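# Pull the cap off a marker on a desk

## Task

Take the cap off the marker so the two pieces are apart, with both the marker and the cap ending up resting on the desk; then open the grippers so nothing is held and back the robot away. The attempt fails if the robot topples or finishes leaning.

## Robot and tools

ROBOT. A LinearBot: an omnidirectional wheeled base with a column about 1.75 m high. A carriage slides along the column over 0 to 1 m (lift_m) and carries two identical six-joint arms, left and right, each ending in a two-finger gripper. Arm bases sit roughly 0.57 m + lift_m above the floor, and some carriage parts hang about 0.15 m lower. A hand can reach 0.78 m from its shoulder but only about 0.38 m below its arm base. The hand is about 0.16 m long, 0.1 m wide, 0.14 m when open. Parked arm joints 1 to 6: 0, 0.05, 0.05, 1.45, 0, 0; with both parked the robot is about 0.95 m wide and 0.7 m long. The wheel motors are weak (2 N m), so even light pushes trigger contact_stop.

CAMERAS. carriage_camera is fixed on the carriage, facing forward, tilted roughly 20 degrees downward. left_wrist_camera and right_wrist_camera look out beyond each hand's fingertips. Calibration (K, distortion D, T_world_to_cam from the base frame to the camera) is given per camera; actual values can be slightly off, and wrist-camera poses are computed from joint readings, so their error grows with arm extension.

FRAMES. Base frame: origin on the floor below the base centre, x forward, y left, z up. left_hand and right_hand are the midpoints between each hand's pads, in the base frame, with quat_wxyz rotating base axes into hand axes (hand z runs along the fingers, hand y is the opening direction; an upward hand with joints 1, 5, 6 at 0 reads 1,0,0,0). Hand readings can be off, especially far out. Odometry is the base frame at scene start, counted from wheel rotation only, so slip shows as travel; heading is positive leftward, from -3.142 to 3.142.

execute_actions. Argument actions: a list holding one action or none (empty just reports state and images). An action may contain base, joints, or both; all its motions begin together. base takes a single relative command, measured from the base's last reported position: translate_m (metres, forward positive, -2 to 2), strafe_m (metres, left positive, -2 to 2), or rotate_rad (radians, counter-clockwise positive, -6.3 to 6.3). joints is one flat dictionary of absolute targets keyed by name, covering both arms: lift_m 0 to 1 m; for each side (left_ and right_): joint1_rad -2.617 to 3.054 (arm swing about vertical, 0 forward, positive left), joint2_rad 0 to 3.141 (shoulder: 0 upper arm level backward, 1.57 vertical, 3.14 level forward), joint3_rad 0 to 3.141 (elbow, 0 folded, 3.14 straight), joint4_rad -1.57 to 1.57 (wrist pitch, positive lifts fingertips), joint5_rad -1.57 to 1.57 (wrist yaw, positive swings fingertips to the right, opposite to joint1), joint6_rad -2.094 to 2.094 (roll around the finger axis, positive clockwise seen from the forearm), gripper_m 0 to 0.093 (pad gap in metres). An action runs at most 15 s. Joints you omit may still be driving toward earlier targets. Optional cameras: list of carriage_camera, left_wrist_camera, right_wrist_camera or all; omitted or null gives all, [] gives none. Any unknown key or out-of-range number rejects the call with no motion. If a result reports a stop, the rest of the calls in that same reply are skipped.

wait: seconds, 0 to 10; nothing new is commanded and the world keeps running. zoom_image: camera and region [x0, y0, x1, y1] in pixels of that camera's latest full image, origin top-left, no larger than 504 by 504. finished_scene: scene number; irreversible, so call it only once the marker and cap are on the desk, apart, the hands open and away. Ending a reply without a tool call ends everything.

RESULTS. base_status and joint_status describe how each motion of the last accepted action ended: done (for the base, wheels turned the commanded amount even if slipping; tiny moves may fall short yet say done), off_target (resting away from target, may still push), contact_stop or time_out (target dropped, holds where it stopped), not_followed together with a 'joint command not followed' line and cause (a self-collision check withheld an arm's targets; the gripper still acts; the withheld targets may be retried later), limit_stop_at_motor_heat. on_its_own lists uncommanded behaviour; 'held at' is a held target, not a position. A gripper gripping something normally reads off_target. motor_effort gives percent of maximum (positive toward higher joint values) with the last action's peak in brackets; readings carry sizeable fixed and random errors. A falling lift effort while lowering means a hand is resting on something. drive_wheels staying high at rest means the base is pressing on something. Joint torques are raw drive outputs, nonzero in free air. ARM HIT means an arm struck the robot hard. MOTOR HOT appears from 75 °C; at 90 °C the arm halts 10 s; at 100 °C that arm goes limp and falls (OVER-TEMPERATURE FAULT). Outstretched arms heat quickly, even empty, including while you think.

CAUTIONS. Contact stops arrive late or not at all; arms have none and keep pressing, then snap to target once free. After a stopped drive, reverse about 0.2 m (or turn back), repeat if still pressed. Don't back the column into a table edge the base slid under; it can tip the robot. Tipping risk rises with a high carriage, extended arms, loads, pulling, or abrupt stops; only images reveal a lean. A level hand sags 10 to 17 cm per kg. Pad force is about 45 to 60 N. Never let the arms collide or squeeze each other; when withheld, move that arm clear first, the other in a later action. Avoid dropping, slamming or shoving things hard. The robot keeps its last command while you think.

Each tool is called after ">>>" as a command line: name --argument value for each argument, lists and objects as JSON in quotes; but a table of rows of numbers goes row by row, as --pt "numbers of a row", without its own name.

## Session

>>> execute_actions --actions '[]' --cameras '["carriage_camera"]'

Scene clock: 0.00 s.
Joint torques (N m, as the arm reports them, + toward a larger angle): no reading
base_odometry: x=+0.000 y=+0.000 heading=+0.000 (m, m, rad; odometry frame)
base_status: not commanded
joint_positions: lift_m=+0.299 left_joint1_rad=-0.011 left_joint2_rad=+0.019 left_joint3_rad=+0.043 left_joint4_rad=+1.479 left_joint5_rad=-0.047 left_joint6_rad=+0.036 left_gripper_m=+0.095 right_joint1_rad=+0.027 right_joint2_rad=+0.057 right_joint3_rad=+0.046 right_joint4_rad=+1.464 right_joint5_rad=-0.030 right_joint6_rad=-0.011 right_gripper_m=+0.094
joint_status: not commanded
motor_effort: lift_m=+26 drive_wheels=-1 (%)
left_hand: x=+0.2723 y=+0.3402 z=+1.2922 quat_wxyz=(+0.999, -0.023, +0.034, +0.013) (m; base frame)
right_hand: x=+0.2870 y=-0.3263 z=+1.2925 quat_wxyz=(+0.998, -0.016, +0.058, +0.009) (m; base frame)
pictures: carriage_camera
camera_calibration (this result's frames):
carriage_camera: T_world_to_cam=[[-0.0485014, -0.998478, 0.026237, -0.0259982], [-0.294706, -0.0107929, -0.955527, 1.27817], [0.954356, -0.0540766, -0.293735, 0.191599], [0, 0, 0, 1]] pos_world=[0.192571, -0.00180239, 1.27829]
Images, in order (width x height): carriage_camera 504x504.

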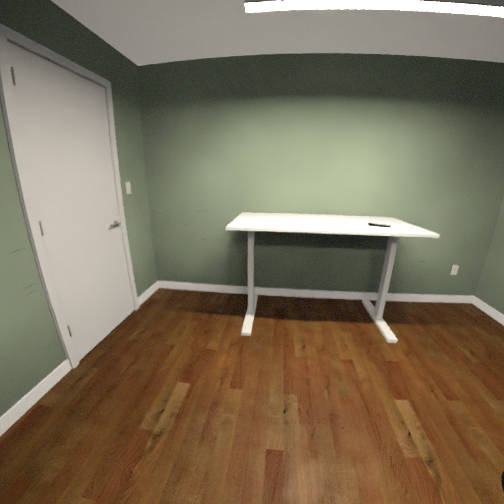

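>>> execute_actions --actions '[{"base":{"rotate_rad":-0.53},"joints":{"lift_m":0.5}}]' --cameras '[]'

>>> execute_actions --actions '[{"base":{"translate_m":1.2},"joints":{"lift_m":0.7}}]' --cameras '["carriage_camera"]'

Scene clock: 5.70 s.
Joint torques (N m, as the arm reports them, + toward a larger angle): left_arm=[ 0.41  3.8   7.22 -0.19  0.02 -0.06] | right_arm=[ 0.13  4.07  6.79 -0.21  0.    0.01]
base_odometry: x=+0.000 y=+0.000 heading=-0.529 (m, m, rad; odometry frame)
base_status: done
joint_positions: lift_m=+0.500 left_joint1_rad=-0.011 left_joint2_rad=+0.019 left_joint3_rad=+0.043 left_joint4_rad=+1.478 left_joint5_rad=-0.047 left_joint6_rad=+0.036 left_gripper_m=+0.095 right_joint1_rad=+0.027 right_joint2_rad=+0.057 right_joint3_rad=+0.046 right_joint4_rad=+1.464 right_joint5_rad=-0.030 right_joint6_rad=-0.011 right_gripper_m=+0.094
joint_status: all done
motor_effort: lift_m=+27(32) drive_wheels=+10(24) (%)
left_hand: x=+0.2725 y=+0.3402 z=+1.4930 quat_wxyz=(+0.999, -0.023, +0.034, +0.013) (m; base frame)
right_hand: x=+0.2871 y=-0.3263 z=+1.4933 quat_wxyz=(+0.998, -0.016, +0.059, +0.009) (m; base frame)
pictures: none
No camera images: the call's "cameras" was empty. Leave "cameras" out to get every camera's image.

Scene clock: 10.50 s.
Joint torques (N m, as the arm reports them, + toward a larger angle): left_arm=[ 0.4   3.86  7.22 -0.2   0.   -0.05] | right_arm=[ 0.18  4.29  7.02 -0.27  0.04 -0.04]
base_odometry: x=+1.035 y=-0.607 heading=-0.530 (m, m, rad; odometry frame)
base_status: done
joint_positions: lift_m=+0.700 left_joint1_rad=-0.011 left_joint2_rad=+0.019 left_joint3_rad=+0.043 left_joint4_rad=+1.480 left_joint5_rad=-0.047 left_joint6_rad=+0.036 left_gripper_m=+0.095 right_joint1_rad=+0.027 right_joint2_rad=+0.057 right_joint3_rad=+0.046 right_joint4_rad=+1.464 right_joint5_rad=-0.030 right_joint6_rad=-0.011 right_gripper_m=+0.094
joint_status: all done
motor_effort: lift_m=+27(33) drive_wheels=-7(39) (%)
left_hand: x=+0.2721 y=+0.3402 z=+1.6930 quat_wxyz=(+0.999, -0.023, +0.033, +0.013) (m; base frame)
right_hand: x=+0.2871 y=-0.3263 z=+1.6933 quat_wxyz=(+0.998, -0.016, +0.059, +0.009) (m; base frame)
pictures: carriage_camera
camera_calibration (this result's frames):
carriage_camera: T_world_to_cam=[[-0.0485014, -0.998478, 0.026237, -0.0365128], [-0.294706, -0.0107929, -0.955527, 1.66111], [0.954356, -0.0540766, -0.293735, 0.309314], [0, 0, 0, 1]] pos_world=[0.192571, -0.00180239, 1.67904]
Images, in order (width x height): carriage_camera 504x504.

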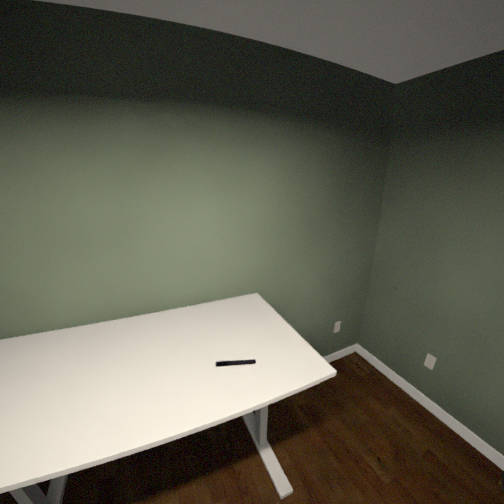

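>>> zoom_image --camera "carriage_camera" --region '[196, 333, 276, 393]'

Region (196, 333, 276, 393) of carriage_camera's 504x504 image, scaled by 6.300, with more detail than that image has; it fills the top 378 rows of this view, and the rest is white.

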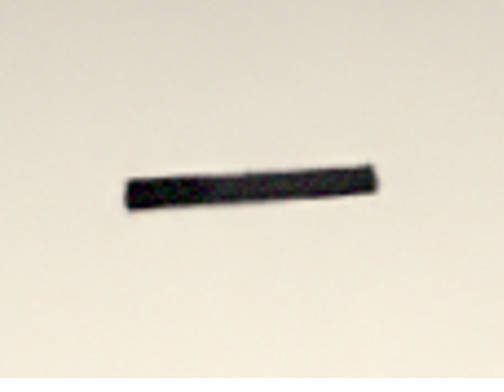

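>>> execute_actions --actions '[{"base":{"translate_m":0.265},"joints":{"lift_m":0.7,"left_joint1_rad":-0.39,"left_joint2_rad":2.7,"left_joint3_rad":1.533,"left_joint4_rad":-0.08,"left_joint5_rad":0.63,"left_joint6_rad":1.07,"right_joint1_rad":0.44,"right_joint2_rad":2.72,"right_joint3_rad":1.533,"right_joint4_rad":-0.08,"right_joint5_rad":-0.63,"right_joint6_rad":-1.03}}]'

Scene clock: 23.47 s.
Joint torques (N m, as the arm reports them, + toward a larger angle): left_arm=[  0.03 -13.46   6.62   1.03   0.49  -0.02] | right_arm=[  0.6  -14.03   5.79   0.96  -0.43  -0.11]
base_odometry: x=+1.264 y=-0.742 heading=-0.531 (m, m, rad; odometry frame)
base_status: done
joint_positions: lift_m=+0.700 left_joint1_rad=-0.385 left_joint2_rad=+2.707 left_joint3_rad=+1.520 left_joint4_rad=-0.084 left_joint5_rad=+0.621 left_joint6_rad=+1.065 left_gripper_m=+0.095 right_joint1_rad=+0.434 right_joint2_rad=+2.724 right_joint3_rad=+1.523 right_joint4_rad=-0.087 right_joint5_rad=-0.625 right_joint6_rad=-1.023 right_gripper_m=+0.094
joint_status: all done
motor_effort: lift_m=+27(27) drive_wheels=-5(33) (%)
left_hand: x=+0.6543 y=+0.0632 z=+1.0790 quat_wxyz=(+0.235, +0.659, +0.674, -0.237) (m; base frame)
right_hand: x=+0.6362 y=-0.0455 z=+1.0721 quat_wxyz=(+0.217, -0.660, +0.674, +0.252) (m; base frame)
pictures: carriage_camera, left_wrist_camera, right_wrist_camera
camera_calibration (this result's frames):
carriage_camera: T_world_to_cam=[[-0.0485014, -0.998478, 0.026237, -0.0365128], [-0.294706, -0.0107929, -0.955527, 1.66111], [0.954356, -0.0540766, -0.293735, 0.309315], [0, 0, 0, 1]] pos_world=[0.192571, -0.00180239, 1.67905]
left_wrist_camera: T_world_to_cam=[[-0.999068, -0.00497013, -0.0428703, 0.707761], [-0.00270564, 0.998606, -0.0527188, 0.00312774], [0.0430726, -0.0525537, -0.997689, 1.18339], [0, 0, 0, 1]] pos_world=[0.656139, 0.0625857, 1.21116]
right_wrist_camera: T_world_to_cam=[[0.996437, 0.0038757, -0.0842561, -0.543742], [0.00212687, -0.999781, -0.020836, -0.0207346], [-0.0843183, 0.0205826, -0.996226, 1.25072], [0, 0, 0, 1]] pos_world=[0.647307, -0.0443657, 1.19975]
Images, in order (width x height): carriage_camera 504x504, left_wrist_camera 504x504, right_wrist_camera 504x504.

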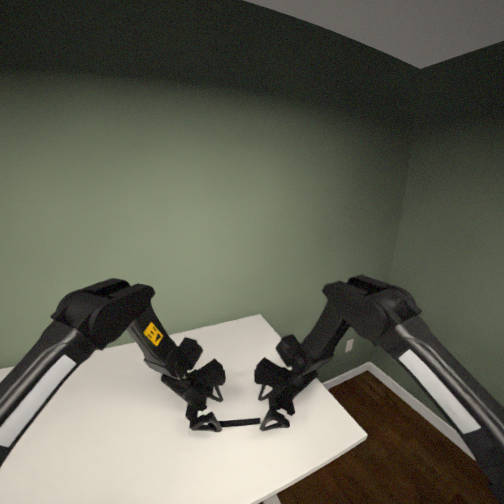

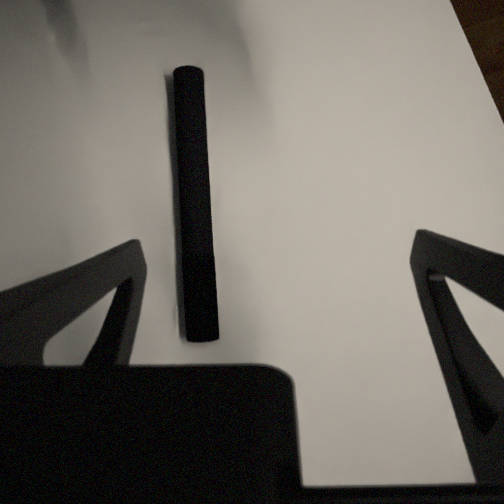

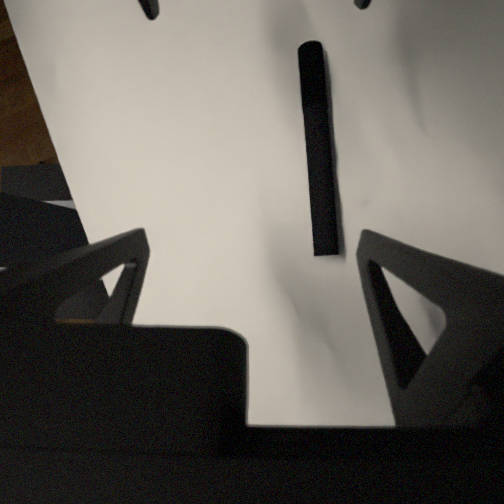

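>>> execute_actions --actions '[{"base":{"translate_m":0.047},"joints":{"lift_m":0.65,"left_joint3_rad":1.55}}]' --cameras '[]'

>>> execute_actions --actions '[{"base":{"rotate_rad":0.035},"joints":{"lift_m":0.62,"left_gripper_m":0.06,"right_gripper_m":0.06}}]'

Scene clock: 28.43 s.
Joint torques (N m, as the arm reports them, + toward a larger angle): left_arm=[  0.21 -13.97   7.23   1.03   0.47  -0.02] | right_arm=[  0.76 -14.76   5.93   0.94  -0.37  -0.08]
base_odometry: x=+1.304 y=-0.765 heading=-0.531 (m, m, rad; odometry frame)
base_status: done
joint_positions: lift_m=+0.650 left_joint1_rad=-0.387 left_joint2_rad=+2.711 left_joint3_rad=+1.530 left_joint4_rad=-0.083 left_joint5_rad=+0.624 left_joint6_rad=+1.066 left_gripper_m=+0.095 right_joint1_rad=+0.434 right_joint2_rad=+2.729 right_joint3_rad=+1.523 right_joint4_rad=-0.086 right_joint5_rad=-0.626 right_joint6_rad=-1.024 right_gripper_m=+0.094
joint_status: all done
motor_effort: lift_m=+24(25) drive_wheels=-6(34) (%)
left_hand: x=+0.6563 y=+0.0610 z=+1.0300 quat_wxyz=(+0.238, +0.660, +0.672, -0.238) (m; base frame)
right_hand: x=+0.6349 y=-0.0457 z=+1.0206 quat_wxyz=(+0.215, -0.659, +0.674, +0.254) (m; base frame)
pictures: none
No camera images: the call's "cameras" was empty. Leave "cameras" out to get every camera's image.

Scene clock: 29.20 s.
Joint torques (N m, as the arm reports them, + toward a larger angle): left_arm=[  0.28 -13.89   7.33   1.05   0.47  -0.04] | right_arm=[  0.24 -14.64   6.13   0.92  -0.46  -0.1 ]
base_odometry: x=+1.304 y=-0.766 heading=-0.497 (m, m, rad; odometry frame)
base_status: done
joint_positions: lift_m=+0.620 left_joint1_rad=-0.388 left_joint2_rad=+2.711 left_joint3_rad=+1.530 left_joint4_rad=-0.083 left_joint5_rad=+0.625 left_joint6_rad=+1.066 left_gripper_m=+0.060 right_joint1_rad=+0.437 right_joint2_rad=+2.730 right_joint3_rad=+1.523 right_joint4_rad=-0.085 right_joint5_rad=-0.627 right_joint6_rad=-1.024 right_gripper_m=+0.060
joint_status: all done
motor_effort: lift_m=+24(25) drive_wheels=-6(19) (%)
left_hand: x=+0.6559 y=+0.0604 z=+1.0001 quat_wxyz=(+0.238, +0.660, +0.672, -0.238) (m; base frame)
right_hand: x=+0.6337 y=-0.0445 z=+0.9901 quat_wxyz=(+0.215, -0.661, +0.673, +0.254) (m; base frame)
pictures: carriage_camera, left_wrist_camera, right_wrist_camera
camera_calibration (this result's frames):
carriage_camera: T_world_to_cam=[[-0.0485014, -0.998478, 0.026237, -0.0344209], [-0.294706, -0.0107929, -0.955527, 1.58492], [0.954356, -0.0540766, -0.293735, 0.285895], [0, 0, 0, 1]] pos_world=[0.192571, -0.00180239, 1.59932]
left_wrist_camera: T_world_to_cam=[[-0.99886, -0.000752719, -0.0477254, 0.710464], [0.00204406, 0.998284, -0.0585256, 0.00447084], [0.0476875, -0.0585564, -0.997144, 1.10118], [0, 0, 0, 1]] pos_world=[0.657132, 0.0605529, 1.13221]
right_wrist_camera: T_world_to_cam=[[0.996033, 0.00848998, -0.0885794, -0.543363], [0.00667525, -0.999762, -0.0207632, -0.0243349], [-0.0887346, 0.0200896, -0.995853, 1.1712], [0, 0, 0, 1]] pos_world=[0.645296, -0.0432449, 1.11771]
Images, in order (width x height): carriage_camera 504x504, left_wrist_camera 504x504, right_wrist_camera 504x504.

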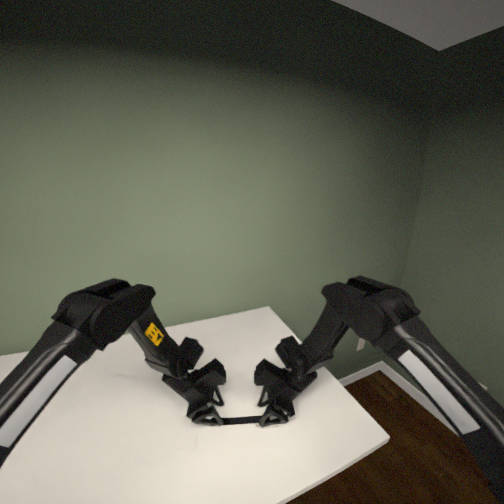

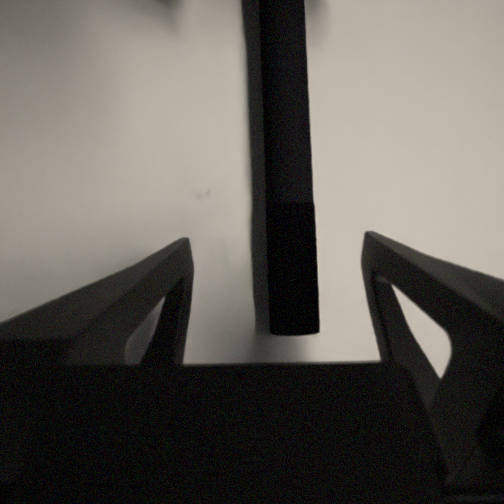

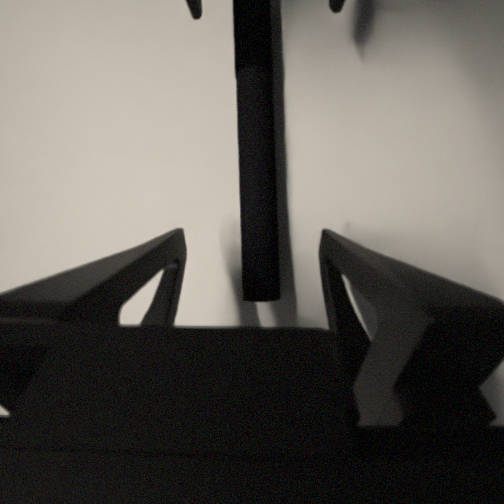

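>>> execute_actions --actions '[{"joints":{"lift_m":0.599}}]' --cameras '["left_wrist_camera","right_wrist_camera"]'

Scene clock: 31.10 s.
Joint torques (N m, as the arm reports them, + toward a larger angle): left_arm=[  0.19 -13.88   7.32   1.04   0.46  -0.01] | right_arm=[  0.5  -14.76   5.81   0.92  -0.36  -0.07]
base_odometry: x=+1.304 y=-0.766 heading=-0.497 (m, m, rad; odometry frame)
base_status: not commanded
joint_positions: lift_m=+0.599 left_joint1_rad=-0.388 left_joint2_rad=+2.710 left_joint3_rad=+1.530 left_joint4_rad=-0.083 left_joint5_rad=+0.625 left_joint6_rad=+1.066 left_gripper_m=+0.060 right_joint1_rad=+0.437 right_joint2_rad=+2.732 right_joint3_rad=+1.523 right_joint4_rad=-0.085 right_joint5_rad=-0.628 right_joint6_rad=-1.025 right_gripper_m=+0.060
joint_status: all done
motor_effort: lift_m=+24(25) drive_wheels=+6(7) (%)
left_hand: x=+0.6561 y=+0.0602 z=+0.9794 quat_wxyz=(+0.238, +0.660, +0.671, -0.238) (m; base frame)
right_hand: x=+0.6333 y=-0.0445 z=+0.9686 quat_wxyz=(+0.214, -0.661, +0.673, +0.255) (m; base frame)
pictures: left_wrist_camera, right_wrist_camera
camera_calibration (this result's frames):
left_wrist_camera: T_world_to_cam=[[-0.998833, -0.000667755, -0.048293, 0.710189], [0.00219243, 0.998247, -0.0591485, 0.00390624], [0.0482479, -0.0591853, -0.99708, 1.08017], [0, 0, 0, 1]] pos_world=[0.657236, 0.0605049, 1.11154]
right_wrist_camera: T_world_to_cam=[[0.995964, 0.00945741, -0.0892501, -0.54416], [0.0075686, -0.999741, -0.0214778, -0.0246544], [-0.0894301, 0.0207156, -0.995778, 1.15008], [0, 0, 0, 1]] pos_world=[0.645002, -0.0433264, 1.09613]
Images, in order (width x height): left_wrist_camera 504x504, right_wrist_camera 504x504.

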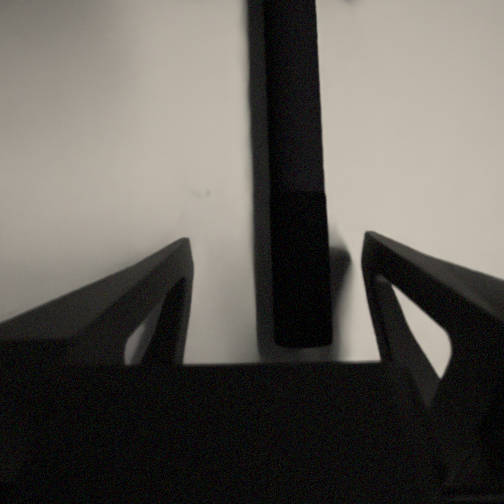

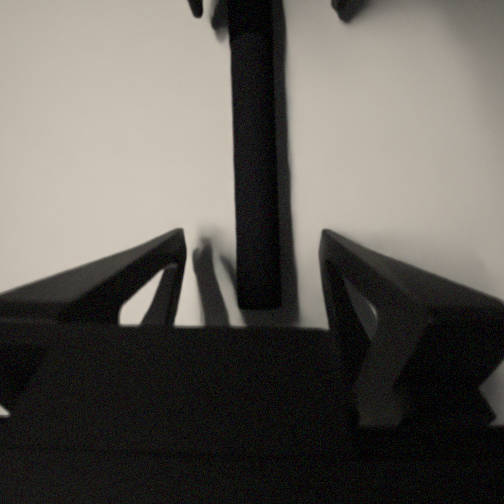

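>>> execute_actions --actions '[{"joints":{"left_gripper_m":0,"right_gripper_m":0}}]' --cameras '[]'

>>> execute_actions --actions '[{"joints":{"lift_m":0.601,"left_joint1_rad":-0.29,"left_joint4_rad":-0.15,"left_joint5_rad":0.66,"left_joint6_rad":1.187,"right_joint1_rad":0.337,"right_joint4_rad":-0.15,"right_joint5_rad":-0.66,"right_joint6_rad":-1.15}}]'

Scene clock: 33.70 s.
Joint torques (N m, as the arm reports them, + toward a larger angle): left_arm=[  0.3  -13.94   7.29   1.08   0.42  -0.02] | right_arm=[  0.25 -14.63   5.89   0.85  -0.4   -0.09]
base_odometry: x=+1.304 y=-0.766 heading=-0.497 (m, m, rad; odometry frame)
base_status: not commanded
joint_positions: lift_m=+0.599 left_joint1_rad=-0.388 left_joint2_rad=+2.710 left_joint3_rad=+1.530 left_joint4_rad=-0.087 left_joint5_rad=+0.629 left_joint6_rad=+1.067 left_gripper_m=+0.019 right_joint1_rad=+0.437 right_joint2_rad=+2.732 right_joint3_rad=+1.523 right_joint4_rad=-0.079 right_joint5_rad=-0.624 right_joint6_rad=-1.023 right_gripper_m=+0.017
joint_status: left_gripper_m off_target (ended at +0.019, target +0.000); right_gripper_m off_target (ended at +0.017, target +0.000)
motor_effort: lift_m=+24(24) drive_wheels=+6(6) (%)
left_hand: x=+0.6550 y=+0.0600 z=+0.9795 quat_wxyz=(+0.237, +0.660, +0.671, -0.241) (m; base frame)
right_hand: x=+0.6347 y=-0.0444 z=+0.9685 quat_wxyz=(+0.216, -0.661, +0.673, +0.252) (m; base frame)
pictures: none
No camera images: the call's "cameras" was empty. Leave "cameras" out to get every camera's image.

Scene clock: 34.40 s.
Joint torques (N m, as the arm reports them, + toward a larger angle): left_arm=[ -0.11 -13.69   7.11   0.82   0.4   -0.03] | right_arm=[  0.8  -14.66   5.97   0.68  -0.41  -0.1 ]
base_odometry: x=+1.304 y=-0.766 heading=-0.497 (m, m, rad; odometry frame)
base_status: not commanded
joint_positions: lift_m=+0.601 left_joint1_rad=-0.284 left_joint2_rad=+2.709 left_joint3_rad=+1.530 left_joint4_rad=-0.148 left_joint5_rad=+0.661 left_joint6_rad=+1.183 left_gripper_m=+0.019 right_joint1_rad=+0.328 right_joint2_rad=+2.732 right_joint3_rad=+1.523 right_joint4_rad=-0.143 right_joint5_rad=-0.654 right_joint6_rad=-1.144 right_gripper_m=+0.017
joint_status: all done
motor_effort: lift_m=+28(30) drive_wheels=+6(7) (%)
left_hand: x=+0.6674 y=+0.1025 z=+0.9813 quat_wxyz=(+0.243, +0.658, +0.671, -0.240) (m; base frame)
right_hand: x=+0.6492 y=-0.0879 z=+0.9698 quat_wxyz=(+0.222, -0.658, +0.674, +0.252) (m; base frame)
pictures: carriage_camera, left_wrist_camera, right_wrist_camera
camera_calibration (this result's frames):
carriage_camera: T_world_to_cam=[[-0.0485014, -0.998478, 0.026237, -0.0339129], [-0.294706, -0.0107929, -0.955527, 1.56642], [0.954356, -0.0540766, -0.293735, 0.280207], [0, 0, 0, 1]] pos_world=[0.192571, -0.00180239, 1.57995]
left_wrist_camera: T_world_to_cam=[[-0.998676, -0.00544114, -0.0511551, 0.724799], [-0.0018646, 0.997566, -0.0697051, -0.0250107], [0.0514098, -0.0695175, -0.996255, 1.08211], [0, 0, 0, 1]] pos_world=[0.668162, 0.104119, 1.11339]
right_wrist_camera: T_world_to_cam=[[0.996918, -0.000150733, -0.0784485, -0.571397], [-0.0023558, -0.999605, -0.0280167, -0.0553728], [-0.0784133, 0.0281152, -0.996524, 1.14787], [0, 0, 0, 1]] pos_world=[0.659514, -0.0877096, 1.0975]
Images, in order (width x height): carriage_camera 504x504, left_wrist_camera 504x504, right_wrist_camera 504x504.

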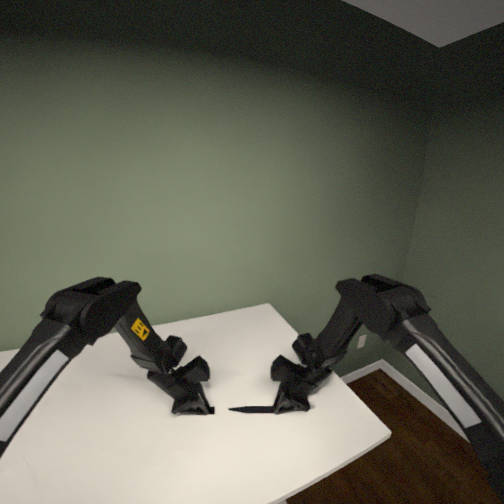

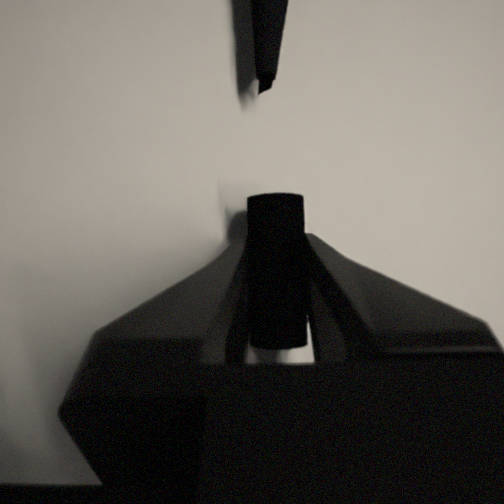

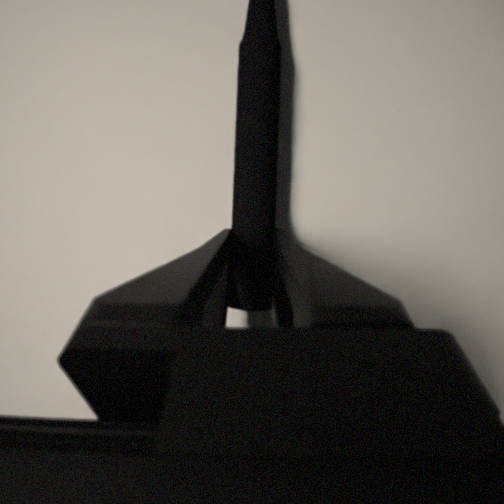

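>>> execute_actions --actions '[{"joints":{"lift_m":0.599,"left_gripper_m":0.06,"right_gripper_m":0.06}}]' --cameras '[]'

>>> execute_actions --actions '[{"joints":{"lift_m":0.68}}]' --cameras '[]'

>>> execute_actions --actions '[{"base":{"translate_m":-0.25},"joints":{"left_joint1_rad":0,"left_joint2_rad":0.05,"left_joint3_rad":0.05,"left_joint4_rad":1.45,"left_joint5_rad":0,"left_joint6_rad":0,"right_joint1_rad":0,"right_joint2_rad":0.05,"right_joint3_rad":0.05,"right_joint4_rad":1.45,"right_joint5_rad":0,"right_joint6_rad":0}}]' --cameras '["carriage_camera"]'

Scene clock: 38.67 s.
Joint torques (N m, as the arm reports them, + toward a larger angle): left_arm=[ -0.15 -13.7    7.13   0.87   0.4   -0.01] | right_arm=[  0.85 -14.69   5.62   0.73  -0.38  -0.06]
base_odometry: x=+1.304 y=-0.766 heading=-0.497 (m, m, rad; odometry frame)
base_status: not commanded
joint_positions: lift_m=+0.599 left_joint1_rad=-0.284 left_joint2_rad=+2.709 left_joint3_rad=+1.530 left_joint4_rad=-0.151 left_joint5_rad=+0.661 left_joint6_rad=+1.183 left_gripper_m=+0.060 right_joint1_rad=+0.328 right_joint2_rad=+2.732 right_joint3_rad=+1.523 right_joint4_rad=-0.145 right_joint5_rad=-0.658 right_joint6_rad=-1.144 right_gripper_m=+0.060
joint_status: all done
motor_effort: lift_m=+22(23) drive_wheels=+6(7) (%)
left_hand: x=+0.6669 y=+0.1026 z=+0.9796 quat_wxyz=(+0.242, +0.657, +0.672, -0.241) (m; base frame)
right_hand: x=+0.6486 y=-0.0875 z=+0.9687 quat_wxyz=(+0.222, -0.658, +0.674, +0.254) (m; base frame)
pictures: none
No camera images: the call's "cameras" was empty. Leave "cameras" out to get every camera's image.

Scene clock: 39.53 s.
Joint torques (N m, as the arm reports them, + toward a larger angle): left_arm=[ -0.07 -13.4    7.13   0.89   0.41  -0.02] | right_arm=[  0.76 -14.57   5.71   0.7   -0.39  -0.13]
base_odometry: x=+1.304 y=-0.766 heading=-0.497 (m, m, rad; odometry frame)
base_status: not commanded
joint_positions: lift_m=+0.680 left_joint1_rad=-0.284 left_joint2_rad=+2.705 left_joint3_rad=+1.530 left_joint4_rad=-0.152 left_joint5_rad=+0.661 left_joint6_rad=+1.183 left_gripper_m=+0.060 right_joint1_rad=+0.328 right_joint2_rad=+2.732 right_joint3_rad=+1.523 right_joint4_rad=-0.151 right_joint5_rad=-0.659 right_joint6_rad=-1.144 right_gripper_m=+0.060
joint_status: all done
motor_effort: lift_m=+27(33) drive_wheels=+6(7) (%)
left_hand: x=+0.6680 y=+0.1024 z=+1.0619 quat_wxyz=(+0.243, +0.658, +0.671, -0.240) (m; base frame)
right_hand: x=+0.6472 y=-0.0879 z=+1.0487 quat_wxyz=(+0.219, -0.657, +0.675, +0.256) (m; base frame)
pictures: none
No camera images: the call's "cameras" was empty. Leave "cameras" out to get every camera's image.

Scene clock: 41.97 s.
Joint torques (N m, as the arm reports them, + toward a larger angle): left_arm=[ 0.26  3.    5.23 -0.16 -0.09 -0.13] | right_arm=[ 0.79  3.06  5.18 -0.27 -0.02  0.03]
base_odometry: x=+1.084 y=-0.646 heading=-0.496 (m, m, rad; odometry frame)
base_status: done
joint_positions: lift_m=+0.680 left_joint1_rad=+0.002 left_joint2_rad=+0.057 left_joint3_rad=+0.068 left_joint4_rad=+1.455 left_joint5_rad=+0.007 left_joint6_rad=+0.004 left_gripper_m=+0.060 right_joint1_rad=-0.009 right_joint2_rad=+0.063 right_joint3_rad=+0.062 right_joint4_rad=+1.455 right_joint5_rad=-0.003 right_joint6_rad=-0.006 right_gripper_m=+0.060
joint_status: all done
motor_effort: lift_m=+27(27) drive_wheels=-8(37) (%)
left_hand: x=+0.2827 y=+0.3311 z=+1.6793 quat_wxyz=(+0.999, +0.004, +0.052, +0.003) (m; base frame)
right_hand: x=+0.2864 y=-0.3321 z=+1.6776 quat_wxyz=(+0.998, -0.001, +0.058, -0.007) (m; base frame)
pictures: carriage_camera
camera_calibration (this result's frames):
carriage_camera: T_world_to_cam=[[-0.0485014, -0.998478, 0.026237, -0.0359879], [-0.294706, -0.0107929, -0.955527, 1.64199], [0.954356, -0.0540766, -0.293735, 0.303438], [0, 0, 0, 1]] pos_world=[0.192571, -0.00180239, 1.65904]
Images, in order (width x height): carriage_camera 504x504.

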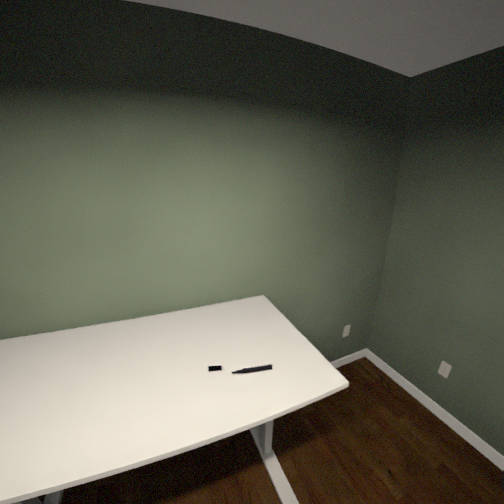

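>>> finished_scene --scene 2

The scene is finished: the task was done.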